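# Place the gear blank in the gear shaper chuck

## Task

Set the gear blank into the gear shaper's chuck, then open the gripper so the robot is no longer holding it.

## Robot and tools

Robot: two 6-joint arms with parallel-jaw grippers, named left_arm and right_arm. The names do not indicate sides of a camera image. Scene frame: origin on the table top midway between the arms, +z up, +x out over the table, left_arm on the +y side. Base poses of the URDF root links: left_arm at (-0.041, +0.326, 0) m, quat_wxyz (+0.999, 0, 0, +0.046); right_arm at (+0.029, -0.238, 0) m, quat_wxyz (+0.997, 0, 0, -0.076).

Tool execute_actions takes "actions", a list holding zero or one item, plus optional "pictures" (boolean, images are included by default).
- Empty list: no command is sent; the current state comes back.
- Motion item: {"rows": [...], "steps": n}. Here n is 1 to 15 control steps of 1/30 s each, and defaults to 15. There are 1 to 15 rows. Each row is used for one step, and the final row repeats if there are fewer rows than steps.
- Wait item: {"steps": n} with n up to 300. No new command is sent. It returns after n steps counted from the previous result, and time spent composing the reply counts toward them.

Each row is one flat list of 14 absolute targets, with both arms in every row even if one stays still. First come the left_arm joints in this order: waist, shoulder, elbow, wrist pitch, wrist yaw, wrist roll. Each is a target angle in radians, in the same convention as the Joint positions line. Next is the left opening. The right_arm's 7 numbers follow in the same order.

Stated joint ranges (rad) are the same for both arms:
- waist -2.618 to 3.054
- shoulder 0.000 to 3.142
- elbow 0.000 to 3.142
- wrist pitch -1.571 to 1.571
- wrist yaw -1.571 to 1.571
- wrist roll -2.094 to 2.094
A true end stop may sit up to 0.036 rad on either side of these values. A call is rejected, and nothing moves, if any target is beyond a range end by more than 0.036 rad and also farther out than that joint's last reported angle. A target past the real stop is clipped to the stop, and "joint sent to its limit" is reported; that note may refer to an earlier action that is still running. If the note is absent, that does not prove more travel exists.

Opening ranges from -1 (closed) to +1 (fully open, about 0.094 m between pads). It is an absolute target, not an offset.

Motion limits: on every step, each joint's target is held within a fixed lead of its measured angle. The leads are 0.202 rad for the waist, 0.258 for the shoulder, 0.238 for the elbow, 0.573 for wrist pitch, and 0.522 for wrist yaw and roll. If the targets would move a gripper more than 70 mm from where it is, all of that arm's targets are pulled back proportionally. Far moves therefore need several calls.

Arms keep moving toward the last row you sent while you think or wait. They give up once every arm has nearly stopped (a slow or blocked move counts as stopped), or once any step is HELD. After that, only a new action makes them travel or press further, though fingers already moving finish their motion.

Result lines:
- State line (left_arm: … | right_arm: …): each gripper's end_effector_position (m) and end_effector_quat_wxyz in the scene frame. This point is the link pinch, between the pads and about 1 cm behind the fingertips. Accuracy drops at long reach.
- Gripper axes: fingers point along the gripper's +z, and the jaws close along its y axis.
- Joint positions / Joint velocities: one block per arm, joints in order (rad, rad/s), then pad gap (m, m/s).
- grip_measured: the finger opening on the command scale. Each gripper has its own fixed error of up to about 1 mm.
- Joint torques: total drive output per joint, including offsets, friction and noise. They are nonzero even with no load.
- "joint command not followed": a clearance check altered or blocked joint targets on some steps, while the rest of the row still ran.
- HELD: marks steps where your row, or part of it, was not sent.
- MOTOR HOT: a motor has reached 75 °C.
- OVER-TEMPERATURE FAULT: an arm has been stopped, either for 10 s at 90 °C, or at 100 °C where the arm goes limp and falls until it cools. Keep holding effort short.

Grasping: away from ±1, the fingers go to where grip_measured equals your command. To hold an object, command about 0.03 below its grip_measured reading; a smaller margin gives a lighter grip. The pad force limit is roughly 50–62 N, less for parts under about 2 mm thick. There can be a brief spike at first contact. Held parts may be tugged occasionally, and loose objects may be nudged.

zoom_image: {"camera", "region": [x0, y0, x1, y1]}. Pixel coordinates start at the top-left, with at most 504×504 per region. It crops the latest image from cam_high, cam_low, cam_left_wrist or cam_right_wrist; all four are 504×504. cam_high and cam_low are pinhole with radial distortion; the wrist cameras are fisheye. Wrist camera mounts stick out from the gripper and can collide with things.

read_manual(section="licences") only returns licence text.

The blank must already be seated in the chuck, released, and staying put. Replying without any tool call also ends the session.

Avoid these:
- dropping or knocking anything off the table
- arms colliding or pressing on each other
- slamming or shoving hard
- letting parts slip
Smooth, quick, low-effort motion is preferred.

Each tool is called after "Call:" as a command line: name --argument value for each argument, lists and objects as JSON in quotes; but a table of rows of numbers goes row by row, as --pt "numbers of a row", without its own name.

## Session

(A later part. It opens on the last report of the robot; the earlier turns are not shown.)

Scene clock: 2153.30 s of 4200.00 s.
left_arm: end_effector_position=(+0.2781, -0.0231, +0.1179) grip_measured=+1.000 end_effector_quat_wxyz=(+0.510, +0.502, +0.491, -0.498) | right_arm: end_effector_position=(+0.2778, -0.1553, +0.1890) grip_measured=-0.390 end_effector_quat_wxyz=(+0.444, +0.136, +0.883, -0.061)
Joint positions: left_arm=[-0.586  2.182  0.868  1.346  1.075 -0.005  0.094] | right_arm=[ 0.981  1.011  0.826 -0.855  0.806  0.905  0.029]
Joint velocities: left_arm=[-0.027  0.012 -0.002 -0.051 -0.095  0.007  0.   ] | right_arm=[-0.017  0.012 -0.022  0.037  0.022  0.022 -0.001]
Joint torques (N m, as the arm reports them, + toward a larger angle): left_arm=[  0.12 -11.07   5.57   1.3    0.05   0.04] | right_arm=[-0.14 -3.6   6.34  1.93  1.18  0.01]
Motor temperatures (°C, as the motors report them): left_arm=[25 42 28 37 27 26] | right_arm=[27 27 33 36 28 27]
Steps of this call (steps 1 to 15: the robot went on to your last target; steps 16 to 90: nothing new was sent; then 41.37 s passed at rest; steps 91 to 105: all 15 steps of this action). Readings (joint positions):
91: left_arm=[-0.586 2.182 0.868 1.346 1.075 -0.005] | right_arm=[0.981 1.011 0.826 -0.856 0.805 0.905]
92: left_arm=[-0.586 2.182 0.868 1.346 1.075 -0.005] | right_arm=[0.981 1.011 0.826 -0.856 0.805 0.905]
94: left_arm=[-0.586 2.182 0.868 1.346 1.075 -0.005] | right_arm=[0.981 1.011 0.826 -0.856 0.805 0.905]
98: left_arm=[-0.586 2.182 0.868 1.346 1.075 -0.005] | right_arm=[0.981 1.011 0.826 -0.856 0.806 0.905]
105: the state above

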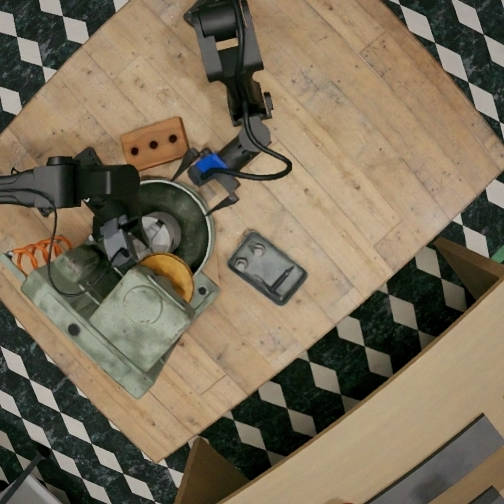

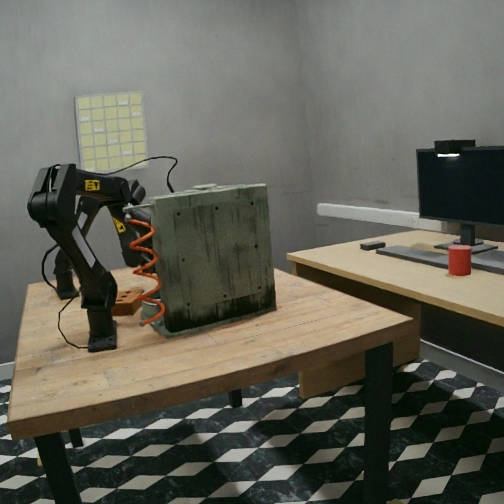

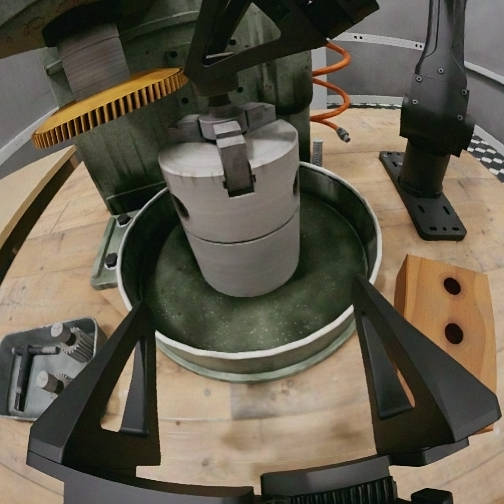

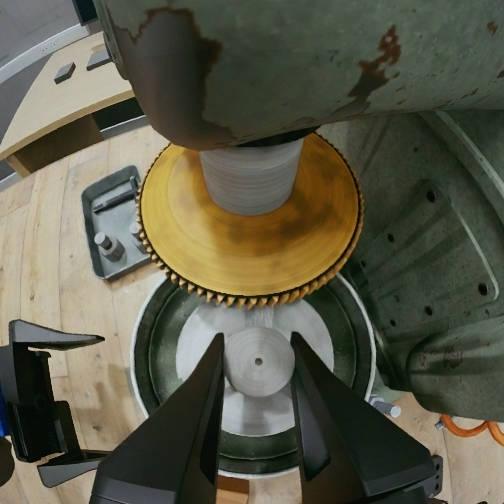

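Call:
execute_actions --actions '[{"rows": [[-0.586,2.182,0.868,1.35,1.08,0,1,0.980,1.000,0.830,-0.810,0.867,0.905,-0.398],[-0.586,2.182,0.868,1.35,1.08,0,1,0.980,1.000,0.830,-0.820,0.858,0.905,-0.398],[-0.586,2.182,0.868,1.35,1.08,0,1,0.980,1.000,0.830,-0.830,0.849,0.905,-0.398],[-0.586,2.182,0.868,1.35,1.08,0,1,0.980,1.000,0.830,-0.840,0.840,0.905,-0.397],[-0.586,2.182,0.868,1.35,1.08,0,1,0.980,1.000,0.830,-0.848,0.833,0.905,-0.396],[-0.586,2.182,0.868,1.35,1.08,0,1,0.980,1.000,0.830,-0.855,0.826,0.905,-0.396],[-0.586,2.182,0.868,1.35,1.08,0,1,0.980,1.000,0.830,-0.860,0.821,0.905,-0.396],[-0.586,2.182,0.868,1.35,1.08,0,1,0.980,1.000,0.830,-0.865,0.816,0.905,-0.396],[-0.586,2.182,0.868,1.35,1.08,0,1,0.980,1.000,0.830,-0.870,0.811,0.905,-0.396],[-0.586,2.182,0.868,1.35,1.08,0,1,0.980,1.000,0.830,-0.874,0.807,0.905,-0.396],[-0.586,2.182,0.868,1.35,1.08,0,1,0.980,1.000,0.830,-0.878,0.803,0.905,-0.396],[-0.586,2.182,0.868,1.35,1.08,0,1,0.980,1.000,0.830,-0.882,0.799,0.905,-0.396],[-0.586,2.182,0.868,1.35,1.08,0,1,0.980,1.000,0.830,-0.885,0.796,0.905,-0.396]], "steps": 15}]'

Call:
zoom_image --camera "cam_left_wrist" --region '[170, 50, 280, 160]'

Scene clock: 2164.17 s of 4200.00 s.
left_arm: end_effector_position=(+0.2781, -0.0231, +0.1179) grip_measured=+1.000 end_effector_quat_wxyz=(+0.510, +0.502, +0.491, -0.498) | right_arm: end_effector_position=(+0.2772, -0.1552, +0.1883) grip_measured=-0.390 end_effector_quat_wxyz=(+0.443, +0.135, +0.884, -0.061)
Joint positions: left_arm=[-0.586  2.182  0.868  1.346  1.075 -0.005  0.094] | right_arm=[ 0.981  1.011  0.826 -0.858  0.803  0.905  0.029]
Joint velocities: left_arm=[-0.022 -0.007 -0.002 -0.007  0.066 -0.022  0.   ] | right_arm=[ 0.012  0.012 -0.002  0.022  0.022  0.007  0.001]
Joint torques (N m, as the arm reports them, + toward a larger angle): left_arm=[ -0.04 -11.14   5.64   1.3    0.04   0.04] | right_arm=[-0.13 -3.59  6.33  1.19  0.33  0.01]
Motor temperatures (°C, as the motors report them): left_arm=[25 42 28 37 27 26] | right_arm=[27 27 33 37 29 27]
Steps of this call (steps 1 to 15: the robot went on to your last target; steps 16 to 90: nothing new was sent; then 7.37 s passed at rest; steps 91 to 105: all 15 steps of this action). Readings (joint positions):
91: left_arm=[-0.586 2.182 0.868 1.346 1.075 -0.005] | right_arm=[0.981 1.011 0.826 -0.855 0.806 0.905]
92: left_arm=[-0.586 2.182 0.868 1.346 1.075 -0.005] | right_arm=[0.981 1.011 0.826 -0.855 0.806 0.905]
94: left_arm=[-0.586 2.182 0.868 1.346 1.075 -0.005] | right_arm=[0.981 1.011 0.826 -0.856 0.805 0.905]
98: left_arm=[-0.586 2.182 0.868 1.346 1.075 -0.005] | right_arm=[0.981 1.011 0.826 -0.857 0.804 0.905]
105: the state above

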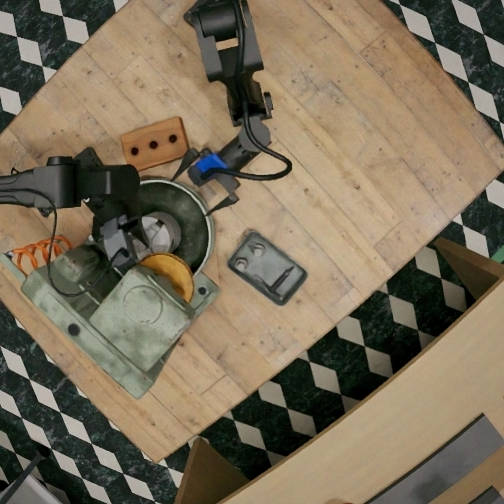

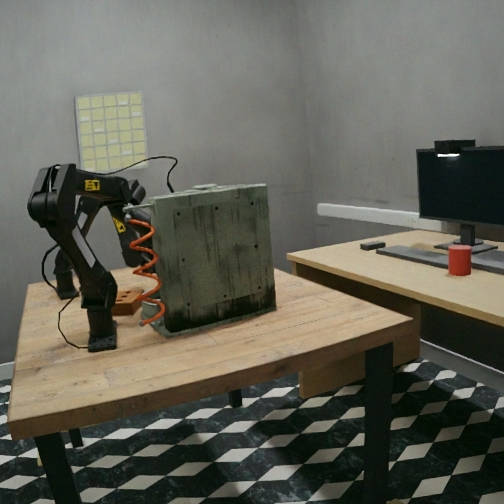

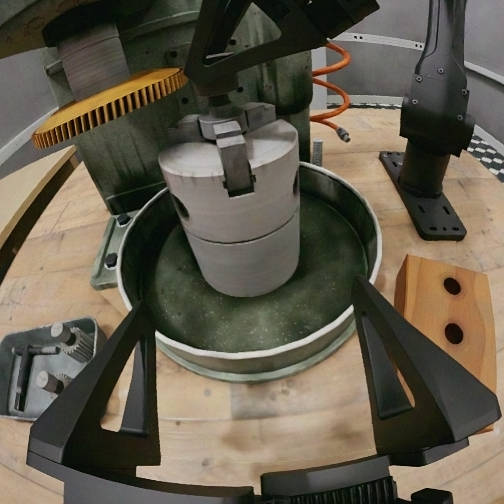

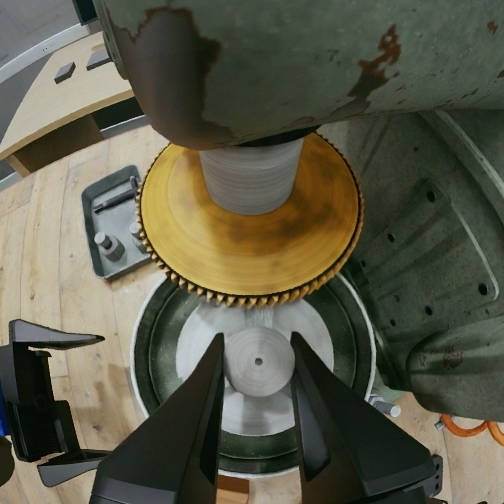

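Region (170, 50, 280, 160) of cam_left_wrist's 504x504 image, scaled by 4.582, with more detail than that image has.

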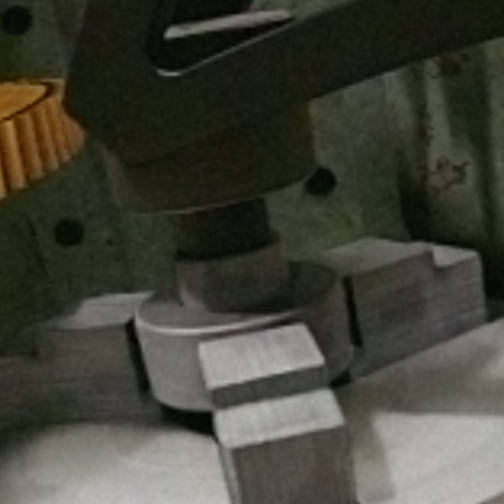

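Call:
execute_actions --actions '[{"rows": [[-0.586,2.182,0.868,1.35,1.08,0,1,0.980,1.002,0.828,-0.870,0.810,0.905,-0.400],[-0.586,2.182,0.868,1.35,1.08,0,1,0.980,1.004,0.826,-0.855,0.824,0.905,-0.410],[-0.586,2.182,0.868,1.35,1.08,0,1,0.980,1.006,0.824,-0.848,0.830,0.905,-0.425],[-0.586,2.182,0.868,1.35,1.08,0,1,0.980,1.006,0.820,-0.848,0.830,0.905,-0.440],[-0.586,2.182,0.868,1.35,1.08,0,1,0.980,1.006,0.815,-0.848,0.830,0.905,-0.455],[-0.586,2.182,0.868,1.35,1.08,0,1,0.980,1.006,0.810,-0.848,0.830,0.905,-0.455],[-0.586,2.182,0.868,1.35,1.08,0,1,0.980,1.006,0.805,-0.848,0.830,0.905,-0.455],[-0.586,2.182,0.868,1.35,1.08,0,1,0.980,1.008,0.800,-0.852,0.826,0.905,-0.455],[-0.586,2.182,0.868,1.35,1.08,0,1,0.980,1.010,0.795,-0.860,0.818,0.905,-0.455],[-0.586,2.182,0.868,1.35,1.08,0,1,0.980,1.012,0.790,-0.868,0.810,0.905,-0.455],[-0.586,2.182,0.868,1.35,1.08,0,1,0.980,1.014,0.785,-0.876,0.802,0.905,-0.455],[-0.586,2.182,0.868,1.35,1.08,0,1,0.980,1.015,0.780,-0.884,0.794,0.905,-0.455],[-0.586,2.182,0.868,1.35,1.08,0,1,0.980,1.016,0.775,-0.890,0.787,0.905,-0.455],[-0.586,2.182,0.868,1.35,1.08,0,1,0.980,1.017,0.771,-0.895,0.782,0.905,-0.455],[-0.586,2.182,0.868,1.35,1.08,0,1,0.980,1.017,0.768,-0.898,0.779,0.905,-0.455]], "steps": 15}]' --pictures false

Scene clock: 2179.53 s of 4200.00 s.
left_arm: end_effector_position=(+0.2781, -0.0231, +0.1179) grip_measured=+1.000 end_effector_quat_wxyz=(+0.510, +0.502, +0.491, -0.498) | right_arm: end_effector_position=(+0.2772, -0.1555, +0.1873) grip_measured=-0.413 end_effector_quat_wxyz=(+0.443, +0.135, +0.884, -0.062)
Joint positions: left_arm=[-0.586  2.182  0.868  1.346  1.075 -0.005  0.094] | right_arm=[ 0.981  1.011  0.822 -0.855  0.804  0.904  0.028]
Joint velocities: left_arm=[-0.007  0.022  0.012 -0.022 -0.066  0.022  0.   ] | right_arm=[ 0.007  0.007  0.017 -0.051 -0.007  0.066  0.   ]
Joint torques (N m, as the arm reports them, + toward a larger angle): left_arm=[  0.03 -11.09   5.68   1.32   0.03   0.04] | right_arm=[-0.13 -1.96  2.68  1.06  0.13  0.02]
Motor temperatures (°C, as the motors report them): left_arm=[25 42 28 37 27 26] | right_arm=[27 27 33 35 28 27]
Steps of this call (steps 1 to 15: the robot went on to your last target; steps 16 to 90: nothing new was sent; then 11.87 s passed at rest; steps 91 to 105: all 15 steps of this action). Readings (joint positions):
91: left_arm=[-0.586 2.182 0.868 1.346 1.075 -0.005] | right_arm=[0.981 1.011 0.826 -0.858 0.803 0.905]
92: left_arm=[-0.586 2.182 0.868 1.346 1.075 -0.005] | right_arm=[0.981 1.011 0.826 -0.858 0.803 0.905]
94: left_arm=[-0.586 2.182 0.868 1.346 1.075 -0.005] | right_arm=[0.981 1.011 0.826 -0.858 0.803 0.905]
98: left_arm=[-0.586 2.182 0.868 1.346 1.075 -0.005] | right_arm=[0.981 1.011 0.826 -0.858 0.803 0.905]
105: the state above

Call:
execute_actions --actions '[{"rows": [[-0.586,2.182,0.868,1.35,1.08,0,1,0.980,1.018,0.764,-0.903,0.774,0.905,-0.455],[-0.586,2.182,0.868,1.35,1.08,0,1,0.980,1.019,0.760,-0.909,0.768,0.905,-0.455],[-0.586,2.182,0.868,1.35,1.08,0,1,0.980,1.020,0.756,-0.915,0.762,0.905,-0.455],[-0.586,2.182,0.868,1.35,1.08,0,1,0.980,1.021,0.752,-0.921,0.756,0.905,-0.455],[-0.586,2.182,0.868,1.35,1.08,0,1,0.980,1.022,0.748,-0.927,0.750,0.905,-0.455],[-0.586,2.182,0.868,1.35,1.08,0,1,0.980,1.023,0.744,-0.933,0.744,0.905,-0.455],[-0.586,2.182,0.868,1.35,1.08,0,1,0.980,1.024,0.740,-0.939,0.738,0.905,-0.455],[-0.586,2.182,0.868,1.35,1.08,0,1,0.980,1.025,0.736,-0.945,0.732,0.905,-0.455],[-0.586,2.182,0.868,1.35,1.08,0,1,0.980,1.026,0.733,-0.950,0.727,0.905,-0.455],[-0.586,2.182,0.868,1.35,1.08,0,1,0.980,1.026,0.730,-0.954,0.723,0.905,-0.455]], "steps": 15}]'

Call:
zoom_image --camera "cam_left_wrist" --region '[170, 50, 280, 160]'

Scene clock: 2188.93 s of 4200.00 s.
left_arm: end_effector_position=(+0.2781, -0.0231, +0.1179) grip_measured=+1.000 end_effector_quat_wxyz=(+0.510, +0.502, +0.491, -0.498) | right_arm: end_effector_position=(+0.2769, -0.1556, +0.1860) grip_measured=-0.413 end_effector_quat_wxyz=(+0.443, +0.133, +0.884, -0.064)
Joint positions: left_arm=[-0.586  2.182  0.868  1.346  1.075 -0.005  0.094] | right_arm=[ 0.983  1.011  0.816 -0.853  0.806  0.904  0.028]
Joint velocities: left_arm=[-0.017  0.007 -0.002 -0.022 -0.007  0.051  0.   ] | right_arm=[-0.007 -0.002  0.002  0.007 -0.051  0.051  0.   ]
Joint torques (N m, as the arm reports them, + toward a larger angle): left_arm=[ -0.02 -11.08   5.61   1.32   0.06   0.05] | right_arm=[-0.27 -0.93  0.64  0.51 -0.53  0.02]
Motor temperatures (°C, as the motors report them): left_arm=[25 42 28 37 27 26] | right_arm=[27 27 32 34 27 27]
Steps of this call (steps 1 to 15: the robot went on to your last target; steps 16 to 90: nothing new was sent; then 5.90 s passed at rest; steps 91 to 105: all 15 steps of this action). Readings (joint positions):
91: left_arm=[-0.586 2.182 0.868 1.346 1.075 -0.005] | right_arm=[0.981 1.011 0.822 -0.855 0.804 0.904]
92: left_arm=[-0.586 2.182 0.868 1.346 1.075 -0.005] | right_arm=[0.981 1.011 0.822 -0.855 0.804 0.904]
94: left_arm=[-0.586 2.182 0.868 1.346 1.075 -0.005] | right_arm=[0.981 1.011 0.819 -0.854 0.804 0.904]
98: left_arm=[-0.586 2.182 0.868 1.346 1.075 -0.005] | right_arm=[0.981 1.011 0.818 -0.854 0.804 0.904]
105: the state above

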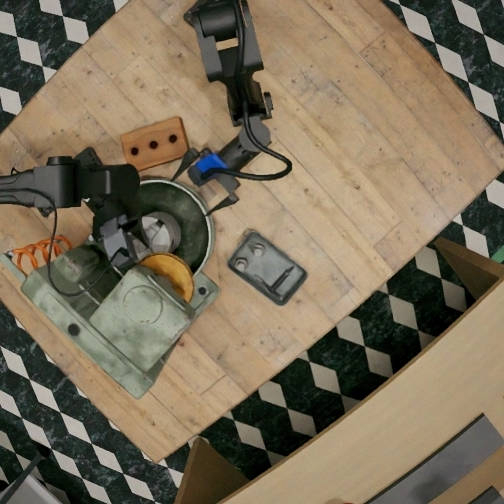

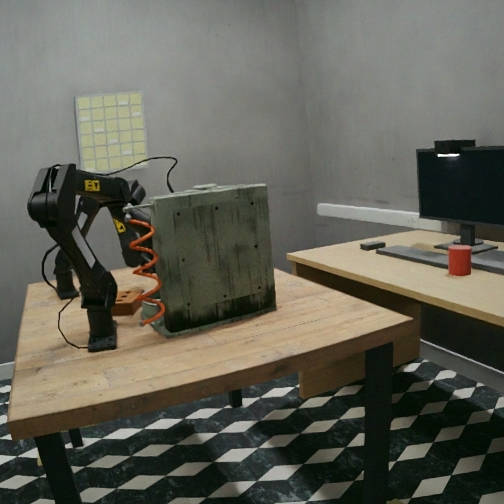

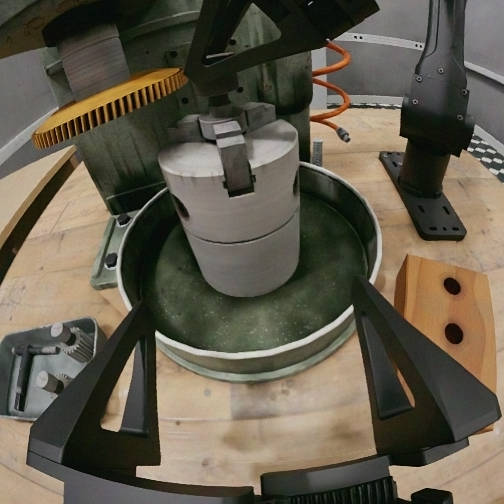

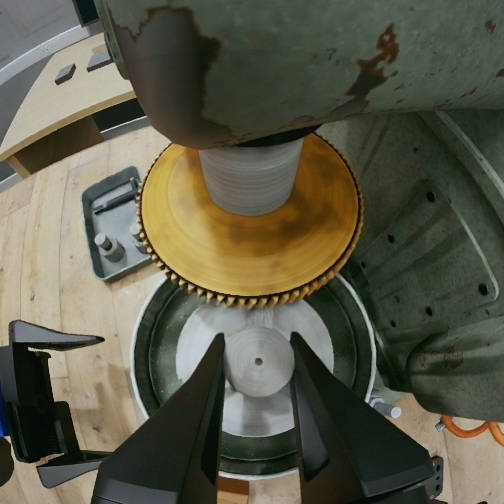

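Region (170, 50, 280, 160) of cam_left_wrist's 504x504 image, scaled by 4.582, with more detail than that image has.

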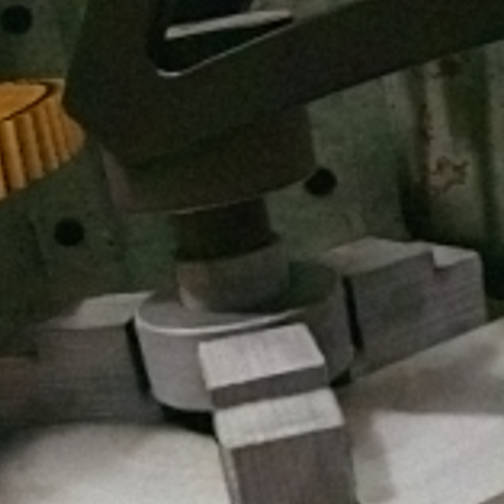

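Call:
execute_actions --actions '[{"rows": [[-0.586,2.182,0.868,1.35,1.08,0,1,0.981,1.024,0.742,-0.940,0.737,0.905,-0.455],[-0.586,2.182,0.868,1.35,1.08,0,1,0.981,1.022,0.754,-0.926,0.751,0.905,-0.455],[-0.586,2.182,0.868,1.35,1.08,0,1,0.981,1.020,0.766,-0.912,0.765,0.905,-0.455],[-0.586,2.182,0.868,1.35,1.08,0,1,0.981,1.018,0.778,-0.898,0.779,0.905,-0.455],[-0.586,2.182,0.868,1.35,1.08,0,1,0.981,1.016,0.790,-0.884,0.793,0.905,-0.455],[-0.586,2.182,0.868,1.35,1.08,0,1,0.981,1.014,0.802,-0.870,0.807,0.905,-0.455],[-0.586,2.182,0.868,1.35,1.08,0,1,0.981,1.012,0.814,-0.858,0.819,0.905,-0.455],[-0.586,2.182,0.868,1.35,1.08,0,1,0.981,1.010,0.826,-0.848,0.828,0.905,-0.455],[-0.586,2.182,0.868,1.35,1.08,0,1,0.981,1.008,0.838,-0.842,0.833,0.905,-0.455],[-0.586,2.182,0.868,1.35,1.08,0,1,0.981,1.006,0.846,-0.842,0.833,0.905,-0.455],[-0.586,2.182,0.868,1.35,1.08,0,1,0.981,1.006,0.850,-0.842,0.833,0.905,-0.455]], "steps": 15}]'

Call:
zoom_image --camera "cam_left_wrist" --region '[195, 85, 250, 140]'

Call:
zoom_image --camera "cam_left_wrist" --region '[0, 300, 120, 420]'

Scene clock: 2216.77 s of 4200.00 s.
left_arm: end_effector_position=(+0.2781, -0.0231, +0.1179) grip_measured=+1.000 end_effector_quat_wxyz=(+0.510, +0.502, +0.491, -0.498) | right_arm: end_effector_position=(+0.2777, -0.1552, +0.1884) grip_measured=-0.413 end_effector_quat_wxyz=(+0.447, +0.134, +0.882, -0.063)
Joint positions: left_arm=[-0.586  2.182  0.868  1.346  1.075 -0.005  0.094] | right_arm=[ 0.987  1.011  0.82  -0.85   0.815  0.904  0.028]
Joint velocities: left_arm=[ 0.007 -0.002 -0.002 -0.007  0.051 -0.066  0.   ] | right_arm=[-0.022  0.002 -0.002 -0.037 -0.037 -0.007 -0.   ]
Joint torques (N m, as the arm reports them, + toward a larger angle): left_arm=[  0.03 -11.14   5.66   1.33   0.05   0.04] | right_arm=[-0.47 -2.98  7.99  1.5   0.6   0.02]
Motor temperatures (°C, as the motors report them): left_arm=[25 42 28 37 27 26] | right_arm=[27 27 31 33 27 27]
Steps of this call (steps 1 to 15: the robot went on to your last target; steps 16 to 90: nothing new was sent; then 24.33 s passed at rest; steps 91 to 105: all 15 steps of this action). Readings (joint positions):
91: left_arm=[-0.586 2.182 0.868 1.346 1.075 -0.005] | right_arm=[0.983 1.011 0.816 -0.852 0.807 0.904]
92: left_arm=[-0.586 2.182 0.868 1.346 1.075 -0.005] | right_arm=[0.984 1.011 0.816 -0.851 0.808 0.904]
94: left_arm=[-0.586 2.182 0.868 1.346 1.075 -0.005] | right_arm=[0.985 1.011 0.816 -0.850 0.811 0.904]
98: left_arm=[-0.586 2.182 0.868 1.346 1.075 -0.005] | right_arm=[0.986 1.011 0.816 -0.848 0.816 0.904]
105: the state above

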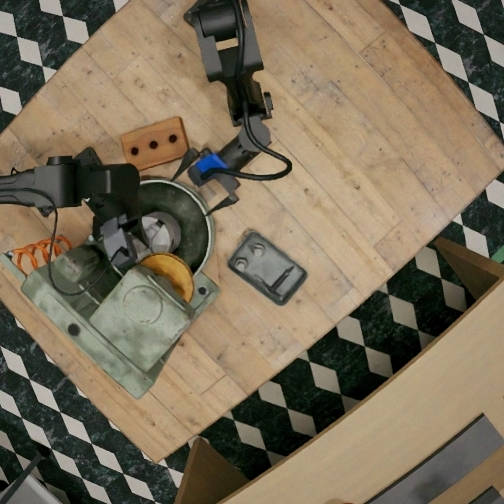

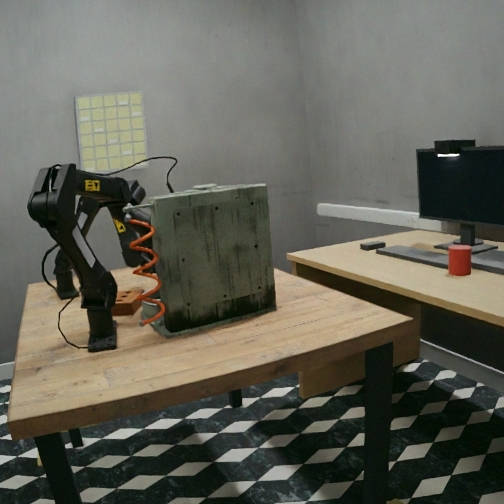

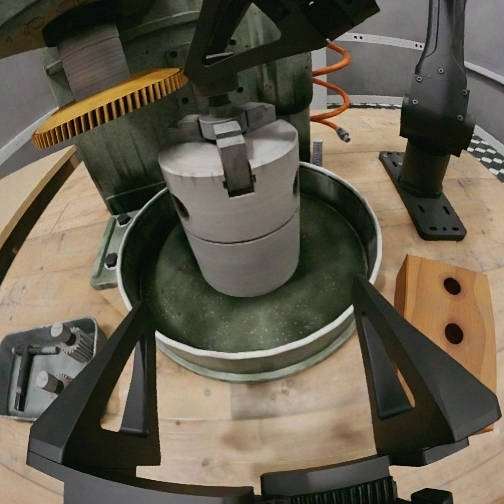

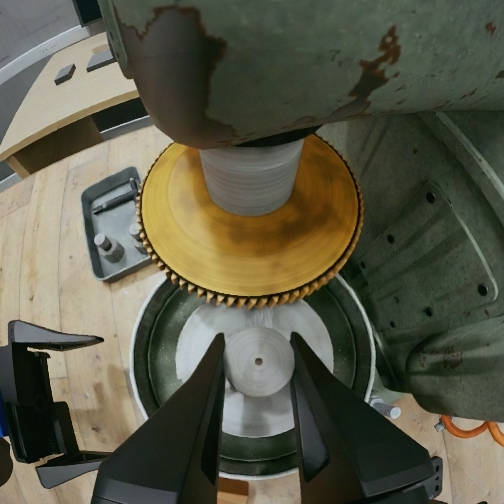

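Region (195, 85, 250, 140) of cam_left_wrist's 504x504 image, scaled by 9.164, with more detail than that image has.

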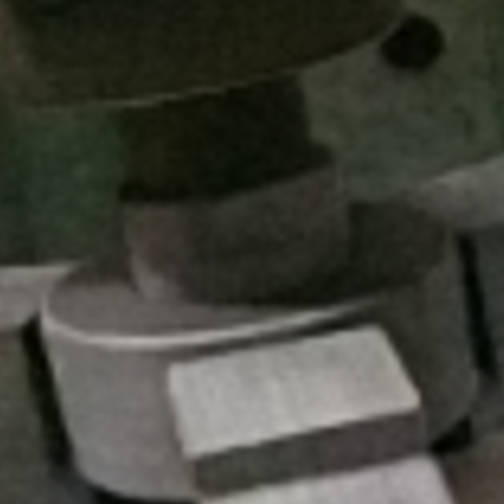

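Region (0, 300, 120, 420) of cam_left_wrist's 504x504 image, scaled by 4.200, with more detail than that image has.

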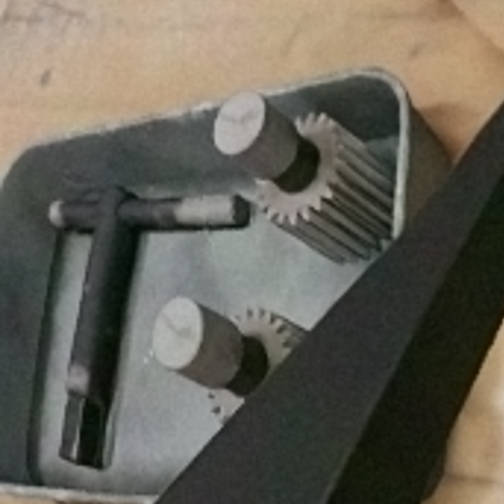

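Call:
execute_actions --actions '[{"rows": [[-0.586,2.182,0.868,1.35,1.08,0,1,0.984,1.006,0.853,-0.844,0.837,0.905,-0.455],[-0.586,2.182,0.868,1.35,1.08,0,1,0.986,1.006,0.856,-0.846,0.841,0.905,-0.455],[-0.586,2.182,0.868,1.35,1.08,0,1,0.987,1.006,0.859,-0.848,0.844,0.905,-0.455],[-0.586,2.182,0.868,1.35,1.08,0,1,0.987,1.006,0.862,-0.850,0.844,0.905,-0.455],[-0.586,2.182,0.868,1.35,1.08,0,1,0.987,1.006,0.864,-0.852,0.844,0.905,-0.455],[-0.586,2.182,0.868,1.35,1.08,0,1,0.987,1.006,0.866,-0.853,0.844,0.905,-0.455],[-0.586,2.182,0.868,1.35,1.08,0,1,0.987,1.006,0.868,-0.854,0.844,0.905,-0.455],[-0.586,2.182,0.868,1.35,1.08,0,1,0.987,1.006,0.869,-0.855,0.844,0.905,-0.455],[-0.586,2.182,0.868,1.35,1.08,0,1,0.987,1.006,0.866,-0.856,0.844,0.905,-0.455]], "steps": 15}]'

Call:
zoom_image --camera "cam_left_wrist" --region '[195, 85, 250, 140]'

Scene clock: 2254.23 s of 4200.00 s.
left_arm: end_effector_position=(+0.2781, -0.0231, +0.1179) grip_measured=+1.000 end_effector_quat_wxyz=(+0.510, +0.502, +0.491, -0.498) | right_arm: end_effector_position=(+0.2774, -0.1551, +0.1885) grip_measured=-0.413 end_effector_quat_wxyz=(+0.446, +0.134, +0.883, -0.063)
Joint positions: left_arm=[-0.586  2.182  0.868  1.346  1.075 -0.005  0.094] | right_arm=[ 0.987  1.011  0.822 -0.853  0.813  0.904  0.028]
Joint velocities: left_arm=[-0.022  0.012 -0.007  0.081 -0.051  0.007  0.   ] | right_arm=[-0.002  0.002 -0.022  0.022  0.022 -0.066 -0.001]
Joint torques (N m, as the arm reports them, + toward a larger angle): left_arm=[  0.   -11.07   5.64   1.33   0.04   0.04] | right_arm=[ 0.   -2.99  8.85  1.4   0.74  0.02]
Motor temperatures (°C, as the motors report them): left_arm=[25 42 28 37 27 26] | right_arm=[27 27 34 34 28 27]
Steps of this call (steps 1 to 15: the robot went on to your last target; steps 16 to 90: nothing new was sent; then 33.97 s passed at rest; steps 91 to 105: all 15 steps of this action). Readings (joint positions):
91: left_arm=[-0.586 2.182 0.868 1.346 1.075 -0.005] | right_arm=[0.987 1.011 0.820 -0.850 0.815 0.904]
92: left_arm=[-0.586 2.182 0.868 1.346 1.075 -0.005] | right_arm=[0.987 1.011 0.820 -0.850 0.815 0.904]
94: left_arm=[-0.586 2.182 0.868 1.346 1.075 -0.005] | right_arm=[0.987 1.011 0.821 -0.851 0.815 0.904]
98: left_arm=[-0.586 2.182 0.868 1.346 1.075 -0.005] | right_arm=[0.987 1.011 0.822 -0.853 0.814 0.904]
105: the state above

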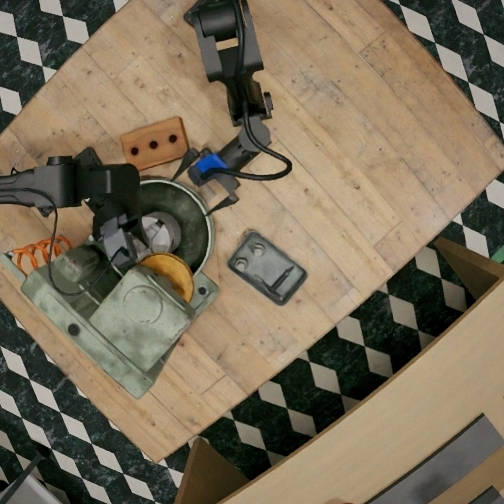

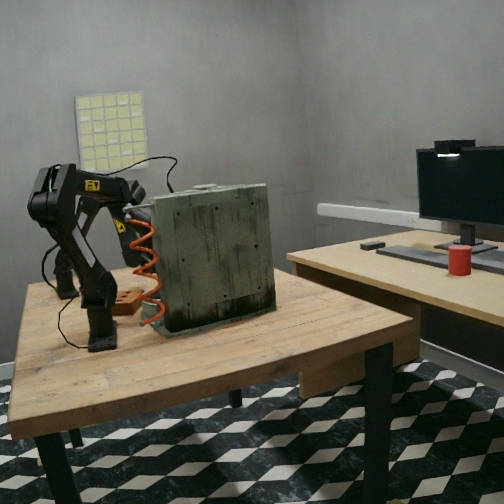

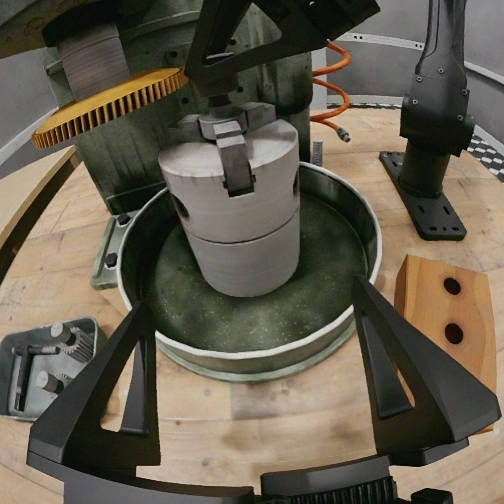

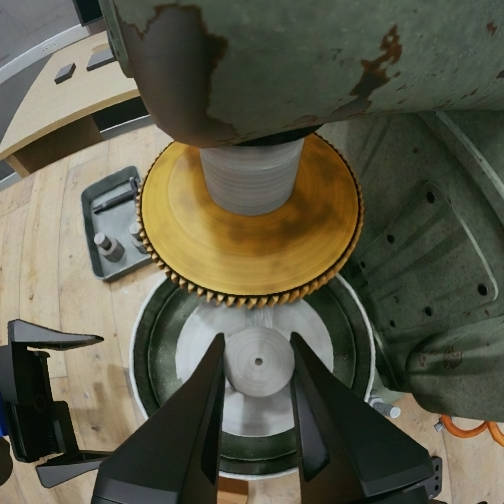

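Region (195, 85, 250, 140) of cam_left_wrist's 504x504 image, scaled by 9.164, with more detail than that image has.

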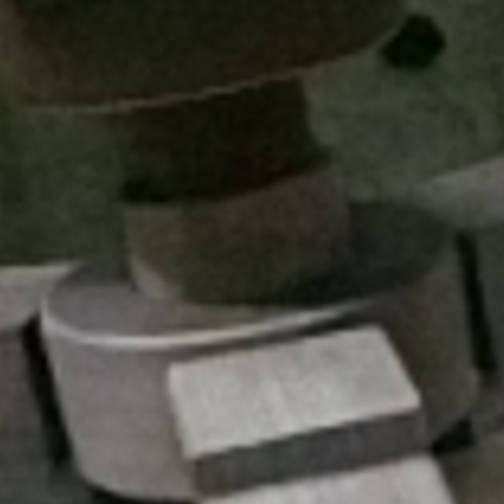

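Call:
execute_actions --actions '[{"rows": [[-0.586,2.182,0.868,1.35,1.08,0,1,0.987,1.004,0.868,-0.850,0.850,0.905,-0.455],[-0.586,2.182,0.868,1.35,1.08,0,1,0.987,1.002,0.872,-0.844,0.856,0.905,-0.455],[-0.586,2.182,0.868,1.35,1.08,0,1,0.987,1.002,0.876,-0.840,0.860,0.905,-0.455],[-0.586,2.182,0.868,1.35,1.08,0,1,0.987,1.002,0.880,-0.836,0.864,0.905,-0.455],[-0.586,2.182,0.868,1.35,1.08,0,1,0.987,1.002,0.882,-0.836,0.864,0.905,-0.455],[-0.586,2.182,0.868,1.35,1.08,0,1,0.987,1.002,0.866,-0.846,0.852,0.905,-0.455],[-0.586,2.182,0.868,1.35,1.08,0,1,0.987,1.002,0.864,-0.850,0.848,0.905,-0.455]], "steps": 12}]' --pictures false

Scene clock: 2262.53 s of 4200.00 s.
left_arm: end_effector_position=(+0.2781, -0.0231, +0.1179) grip_measured=+1.000 end_effector_quat_wxyz=(+0.510, +0.502, +0.491, -0.498) | right_arm: end_effector_position=(+0.2776, -0.1552, +0.1912) grip_measured=-0.413 end_effector_quat_wxyz=(+0.447, +0.134, +0.882, -0.063)
Joint positions: left_arm=[-0.586  2.182  0.868  1.346  1.075 -0.005  0.094] | right_arm=[ 0.987  1.011  0.831 -0.861  0.814  0.904  0.028]
Joint velocities: left_arm=[-0.002 -0.002 -0.007 -0.081 -0.022  0.022  0.   ] | right_arm=[-0.017 -0.012  0.002 -0.007  0.051  0.022  0.   ]
Joint torques (N m, as the arm reports them, + toward a larger angle): left_arm=[  0.   -11.09   5.66   1.31   0.06   0.04] | right_arm=[ 0.01 -3.39  8.12  1.54  0.78  0.03]
Motor temperatures (°C, as the motors report them): left_arm=[25 42 28 37 27 26] | right_arm=[27 27 35 34 28 27]
Steps of this call (steps 1 to 15: the robot went on to your last target; steps 16 to 90: nothing new was sent; then 4.90 s passed at rest; steps 91 to 102: all 12 steps of this action). Readings (joint positions):
91: left_arm=[-0.586 2.182 0.868 1.346 1.075 -0.005] | right_arm=[0.987 1.011 0.822 -0.853 0.813 0.904]
92: left_arm=[-0.586 2.182 0.868 1.346 1.075 -0.005] | right_arm=[0.987 1.011 0.822 -0.853 0.813 0.904]
94: left_arm=[-0.586 2.182 0.868 1.346 1.075 -0.005] | right_arm=[0.987 1.011 0.826 -0.856 0.814 0.904]
98: left_arm=[-0.586 2.182 0.868 1.346 1.075 -0.005] | right_arm=[0.987 1.011 0.831 -0.861 0.814 0.904]
102: the state above

Call:
execute_actions --actions '[{"rows": [[-0.586,2.182,0.868,1.35,1.08,0,1,0.987,1.002,0.850,-0.848,0.846,0.905,-0.455],[-0.586,2.182,0.868,1.35,1.08,0,1,0.987,1.002,0.836,-0.846,0.845,0.905,-0.455],[-0.586,2.182,0.868,1.35,1.08,0,1,0.987,1.002,0.824,-0.844,0.844,0.905,-0.455],[-0.586,2.182,0.868,1.35,1.08,0,1,0.987,1.002,0.816,-0.842,0.844,0.905,-0.455],[-0.586,2.182,0.868,1.35,1.08,0,1,0.987,1.002,0.812,-0.840,0.844,0.905,-0.455],[-0.586,2.182,0.868,1.35,1.08,0,1,0.987,1.002,0.809,-0.838,0.844,0.905,-0.455],[-0.586,2.182,0.868,1.35,1.08,0,1,0.987,1.002,0.806,-0.836,0.844,0.905,-0.455],[-0.586,2.182,0.868,1.35,1.08,0,1,0.987,1.002,0.804,-0.835,0.844,0.905,-0.455],[-0.586,2.182,0.868,1.35,1.08,0,1,0.987,1.002,0.812,-0.834,0.844,0.905,-0.455],[-0.586,2.182,0.868,1.35,1.08,0,1,0.987,1.002,0.814,-0.834,0.844,0.905,-0.455]], "steps": 15}]'

Call:
zoom_image --camera "cam_left_wrist" --region '[195, 85, 250, 140]'

Scene clock: 2281.20 s of 4200.00 s.
left_arm: end_effector_position=(+0.2781, -0.0231, +0.1179) grip_measured=+1.000 end_effector_quat_wxyz=(+0.510, +0.502, +0.491, -0.498) | right_arm: end_effector_position=(+0.2774, -0.1551, +0.1883) grip_measured=-0.413 end_effector_quat_wxyz=(+0.446, +0.133, +0.883, -0.063)
Joint positions: left_arm=[-0.586  2.182  0.868  1.346  1.075 -0.005  0.094] | right_arm=[ 0.987  1.011  0.821 -0.853  0.813  0.904  0.028]
Joint velocities: left_arm=[ 0.017  0.007 -0.007  0.037 -0.051 -0.007  0.   ] | right_arm=[ 0.002  0.007  0.002  0.051  0.037 -0.066 -0.   ]
Joint torques (N m, as the arm reports them, + toward a larger angle): left_arm=[  0.03 -11.08   5.6    1.32   0.02   0.05] | right_arm=[-0.01 -3.4   5.61  1.6   0.75  0.02]
Motor temperatures (°C, as the motors report them): left_arm=[25 42 28 37 27 26] | right_arm=[27 27 35 34 28 27]
Steps of this call (steps 1 to 15: the robot went on to your last target; steps 16 to 90: nothing new was sent; then 15.17 s passed at rest; steps 91 to 105: all 15 steps of this action). Readings (joint positions):
91: left_arm=[-0.586 2.182 0.868 1.346 1.075 -0.005] | right_arm=[0.987 1.011 0.831 -0.861 0.814 0.904]
92: left_arm=[-0.586 2.182 0.868 1.346 1.075 -0.005] | right_arm=[0.987 1.011 0.831 -0.861 0.814 0.904]
94: left_arm=[-0.586 2.182 0.868 1.346 1.075 -0.005] | right_arm=[0.987 1.011 0.831 -0.861 0.814 0.904]
98: left_arm=[-0.586 2.182 0.868 1.346 1.075 -0.005] | right_arm=[0.987 1.011 0.824 -0.856 0.813 0.904]
105: the state above

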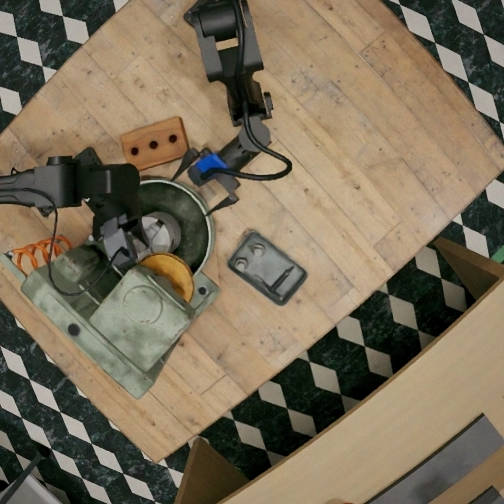

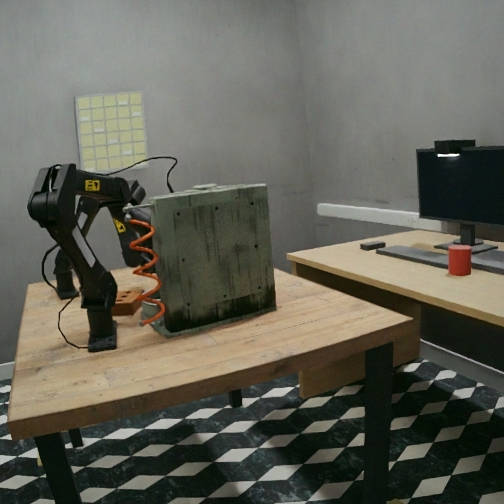

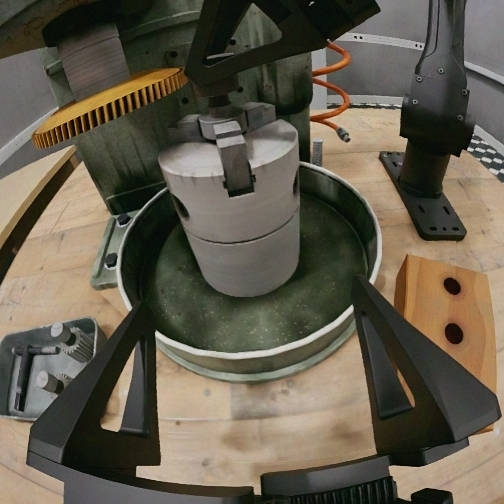

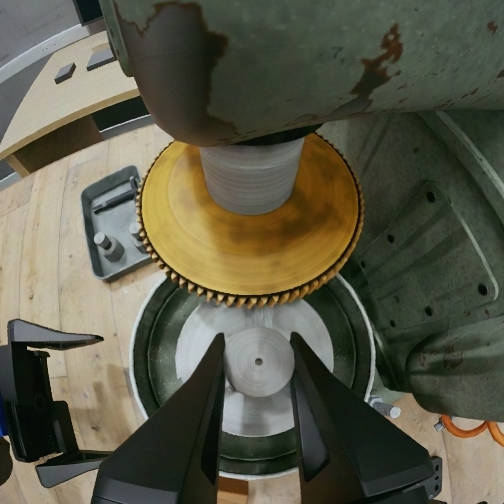

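Region (195, 85, 250, 140) of cam_left_wrist's 504x504 image, scaled by 9.164, with more detail than that image has.

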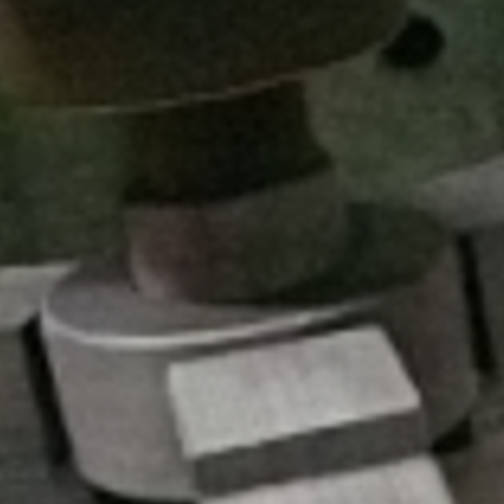

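Call:
execute_actions --actions '[{"rows": [[-0.586,2.182,0.868,1.35,1.08,0,1,0.987,1.002,0.820,-0.838,0.843,0.905,-0.44],[-0.586,2.182,0.868,1.35,1.08,0,1,0.987,1.002,0.826,-0.840,0.843,0.905,-0.425],[-0.586,2.182,0.868,1.35,1.08,0,1,0.987,1.002,0.830,-0.840,0.843,0.905,-0.412],[-0.586,2.182,0.868,1.35,1.08,0,1,0.987,1.002,0.830,-0.840,0.843,0.905,-0.402],[-0.586,2.182,0.868,1.35,1.08,0,1,0.987,1.002,0.830,-0.840,0.843,0.905,-0.395],[-0.586,2.182,0.868,1.35,1.08,0,1,0.987,1.002,0.830,-0.840,0.843,0.905,-0.390],[-0.586,2.182,0.868,1.35,1.08,0,1,0.987,1.002,0.830,-0.840,0.843,0.905,-0.386],[-0.586,2.182,0.868,1.35,1.08,0,1,0.987,1.002,0.830,-0.840,0.843,0.905,-0.383],[-0.586,2.182,0.868,1.35,1.08,0,1,0.987,1.002,0.830,-0.840,0.843,0.905,-0.380],[-0.586,2.182,0.868,1.35,1.08,0,1,0.987,1.002,0.830,-0.840,0.843,0.905,-0.377],[-0.586,2.182,0.868,1.35,1.08,0,1,0.987,1.002,0.830,-0.840,0.843,0.905,-0.374],[-0.586,2.182,0.868,1.35,1.08,0,1,0.987,1.002,0.830,-0.840,0.843,0.905,-0.370],[-0.586,2.182,0.868,1.35,1.08,0,1,0.987,1.002,0.830,-0.840,0.843,0.905,-0.365],[-0.586,2.182,0.868,1.35,1.08,0,1,0.987,1.002,0.830,-0.840,0.843,0.905,-0.360]], "steps": 15}]'

Call:
zoom_image --camera "cam_left_wrist" --region '[195, 85, 250, 140]'

Scene clock: 2292.90 s of 4200.00 s.
left_arm: end_effector_position=(+0.2781, -0.0231, +0.1179) grip_measured=+1.000 end_effector_quat_wxyz=(+0.510, +0.502, +0.491, -0.498) | right_arm: end_effector_position=(+0.2776, -0.1552, +0.1887) grip_measured=-0.362 end_effector_quat_wxyz=(+0.447, +0.134, +0.882, -0.063)
Joint positions: left_arm=[-0.586  2.182  0.868  1.346  1.075 -0.005  0.094] | right_arm=[ 0.987  1.011  0.821 -0.852  0.814  0.904  0.03 ]
Joint velocities: left_arm=[-0.012 -0.002 -0.007  0.051 -0.007  0.037  0.   ] | right_arm=[-0.017 -0.012  0.022  0.022 -0.037 -0.007  0.001]
Joint torques (N m, as the arm reports them, + toward a larger angle): left_arm=[ -0.08 -11.14   5.63   1.31   0.05   0.04] | right_arm=[ 0.   -3.39  6.63  1.54  0.71  0.02]
Motor temperatures (°C, as the motors report them): left_arm=[25 42 28 37 27 26] | right_arm=[27 27 34 35 28 27]
Steps of this call (steps 1 to 15: the robot went on to your last target; steps 16 to 90: nothing new was sent; then 8.20 s passed at rest; steps 91 to 105: all 15 steps of this action). Readings (joint positions):
91: left_arm=[-0.586 2.182 0.868 1.346 1.075 -0.005] | right_arm=[0.987 1.011 0.821 -0.853 0.813 0.904]
92: left_arm=[-0.586 2.182 0.868 1.346 1.075 -0.005] | right_arm=[0.987 1.011 0.821 -0.853 0.813 0.904]
94: left_arm=[-0.586 2.182 0.868 1.346 1.075 -0.005] | right_arm=[0.987 1.011 0.821 -0.853 0.813 0.904]
98: left_arm=[-0.586 2.182 0.868 1.346 1.075 -0.005] | right_arm=[0.987 1.011 0.821 -0.853 0.813 0.904]
105: the state above

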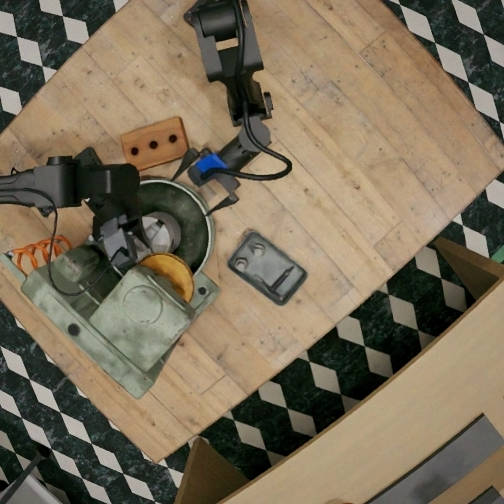

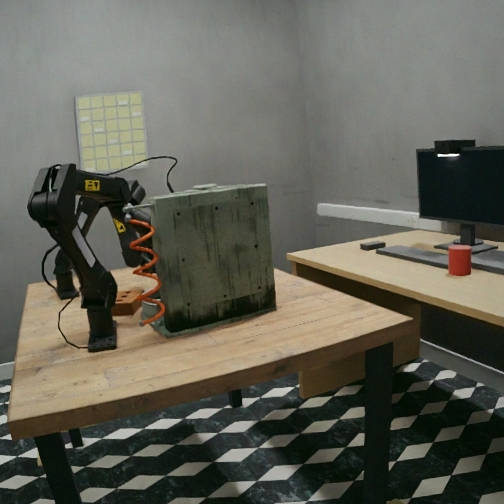

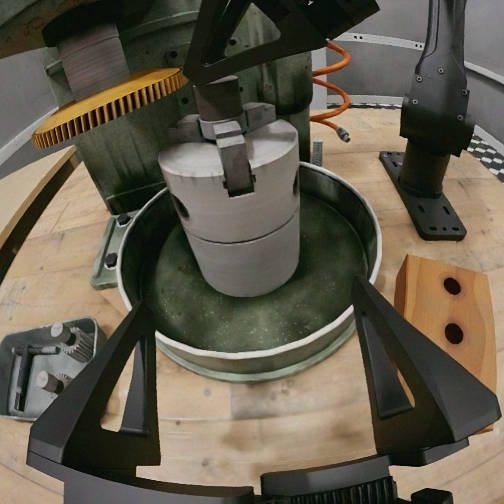

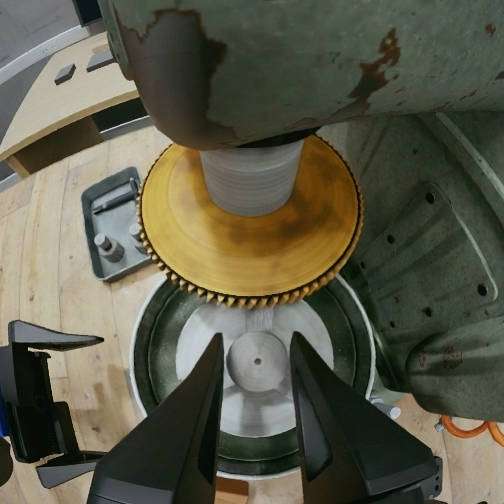

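Region (195, 85, 250, 140) of cam_left_wrist's 504x504 image, scaled by 9.164, with more detail than that image has.

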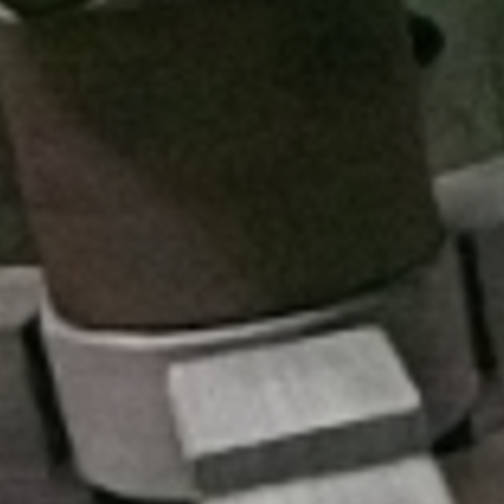

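Call:
execute_actions --actions '[{"rows": [[-0.586,2.182,0.868,1.35,1.08,0,1,0.987,1.000,0.840,-0.845,0.843,0.905,-0.30],[-0.586,2.182,0.868,1.35,1.08,0,1,0.987,0.995,0.850,-0.850,0.843,0.905,-0.22],[-0.586,2.182,0.868,1.35,1.08,0,1,0.987,0.990,0.860,-0.855,0.843,0.905,-0.15],[-0.586,2.182,0.868,1.35,1.08,0,1,0.987,0.985,0.868,-0.862,0.843,0.905,-0.10],[-0.586,2.182,0.868,1.35,1.08,0,1,0.987,0.978,0.876,-0.872,0.843,0.905,-0.10],[-0.586,2.182,0.868,1.35,1.08,0,1,0.987,0.970,0.884,-0.884,0.843,0.905,-0.10],[-0.586,2.182,0.868,1.35,1.08,0,1,0.987,0.961,0.892,-0.898,0.843,0.905,-0.10],[-0.586,2.182,0.868,1.35,1.08,0,1,0.987,0.951,0.900,-0.914,0.843,0.905,-0.10],[-0.586,2.182,0.868,1.35,1.08,0,1,0.987,0.940,0.907,-0.931,0.843,0.905,-0.10],[-0.586,2.182,0.868,1.35,1.08,0,1,0.987,0.928,0.914,-0.949,0.843,0.905,-0.10],[-0.586,2.182,0.868,1.35,1.08,0,1,0.987,0.915,0.920,-0.968,0.843,0.905,-0.10],[-0.586,2.182,0.868,1.35,1.08,0,1,0.987,0.901,0.925,-0.987,0.843,0.905,-0.10],[-0.586,2.182,0.868,1.35,1.08,0,1,0.987,0.887,0.929,-1.005,0.843,0.905,-0.10],[-0.586,2.182,0.868,1.35,1.08,0,1,0.987,0.873,0.932,-1.022,0.843,0.905,-0.10],[-0.586,2.182,0.868,1.35,1.08,0,1,0.987,0.860,0.934,-1.037,0.843,0.905,-0.10]], "steps": 15}]'

Scene clock: 2300.53 s of 4200.00 s.
left_arm: end_effector_position=(+0.2781, -0.0231, +0.1179) grip_measured=+1.000 end_effector_quat_wxyz=(+0.510, +0.502, +0.491, -0.498) | right_arm: end_effector_position=(+0.2673, -0.1670, +0.2274) grip_measured=-0.101 end_effector_quat_wxyz=(+0.468, +0.150, +0.870, -0.033)
Joint positions: left_arm=[-0.586  2.182  0.868  1.346  1.075 -0.005  0.094] | right_arm=[ 0.987  0.907  0.899 -0.951  0.817  0.904  0.042]
Joint velocities: left_arm=[ 0.007 -0.007 -0.007  0.022 -0.037 -0.022  0.   ] | right_arm=[-0.012 -0.418  0.11  -0.447 -0.037  0.037  0.001]
Joint torques (N m, as the arm reports them, + toward a larger angle): left_arm=[ -0.01 -11.11   5.6    1.31   0.06   0.05] | right_arm=[-0.01 -3.43  7.68  1.33  0.66  0.02]
Motor temperatures (°C, as the motors report them): left_arm=[25 42 28 37 27 26] | right_arm=[27 27 34 35 28 27]
Steps of this call (steps 1 to 15: the robot went on to your last target; steps 16 to 90: nothing new was sent; then 4.13 s passed at rest; steps 91 to 105: all 15 steps of this action). Readings (joint positions):
91: left_arm=[-0.586 2.182 0.868 1.346 1.075 -0.005] | right_arm=[0.987 1.011 0.821 -0.851 0.816 0.904]
92: left_arm=[-0.586 2.182 0.868 1.346 1.075 -0.005] | right_arm=[0.987 1.011 0.821 -0.851 0.816 0.904]
94: left_arm=[-0.586 2.182 0.868 1.346 1.075 -0.005] | right_arm=[0.987 1.011 0.823 -0.853 0.816 0.904]
98: left_arm=[-0.586 2.182 0.868 1.346 1.075 -0.005] | right_arm=[0.987 0.998 0.848 -0.869 0.816 0.904]
105: the state above

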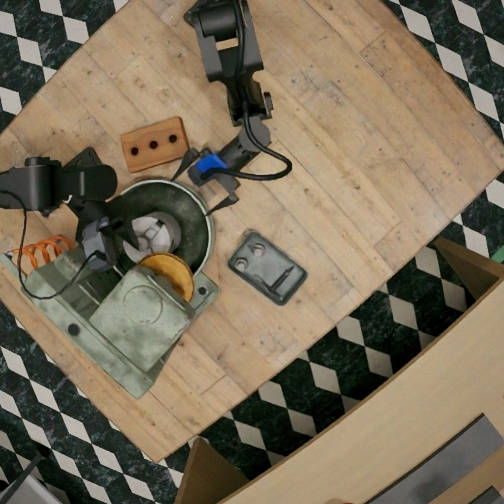

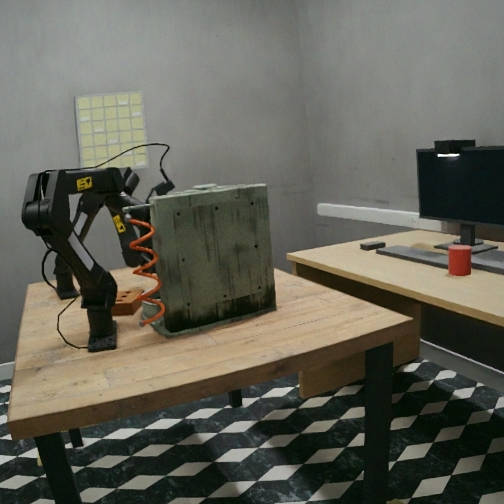

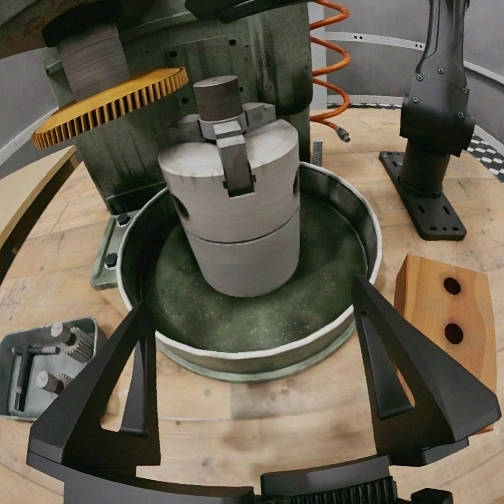

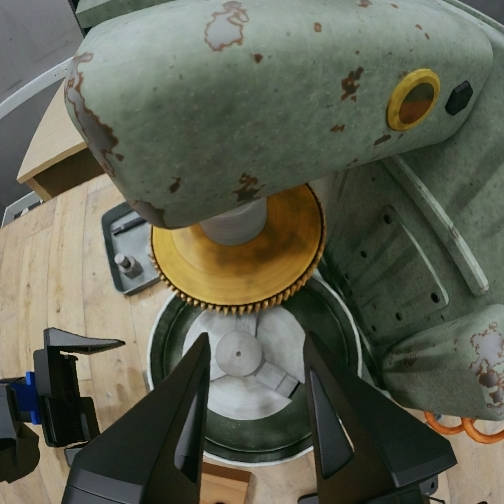

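The blank is seated and the gripper is clear.

Call:
finished_scene --scene 1

The scene is finished: the task was done.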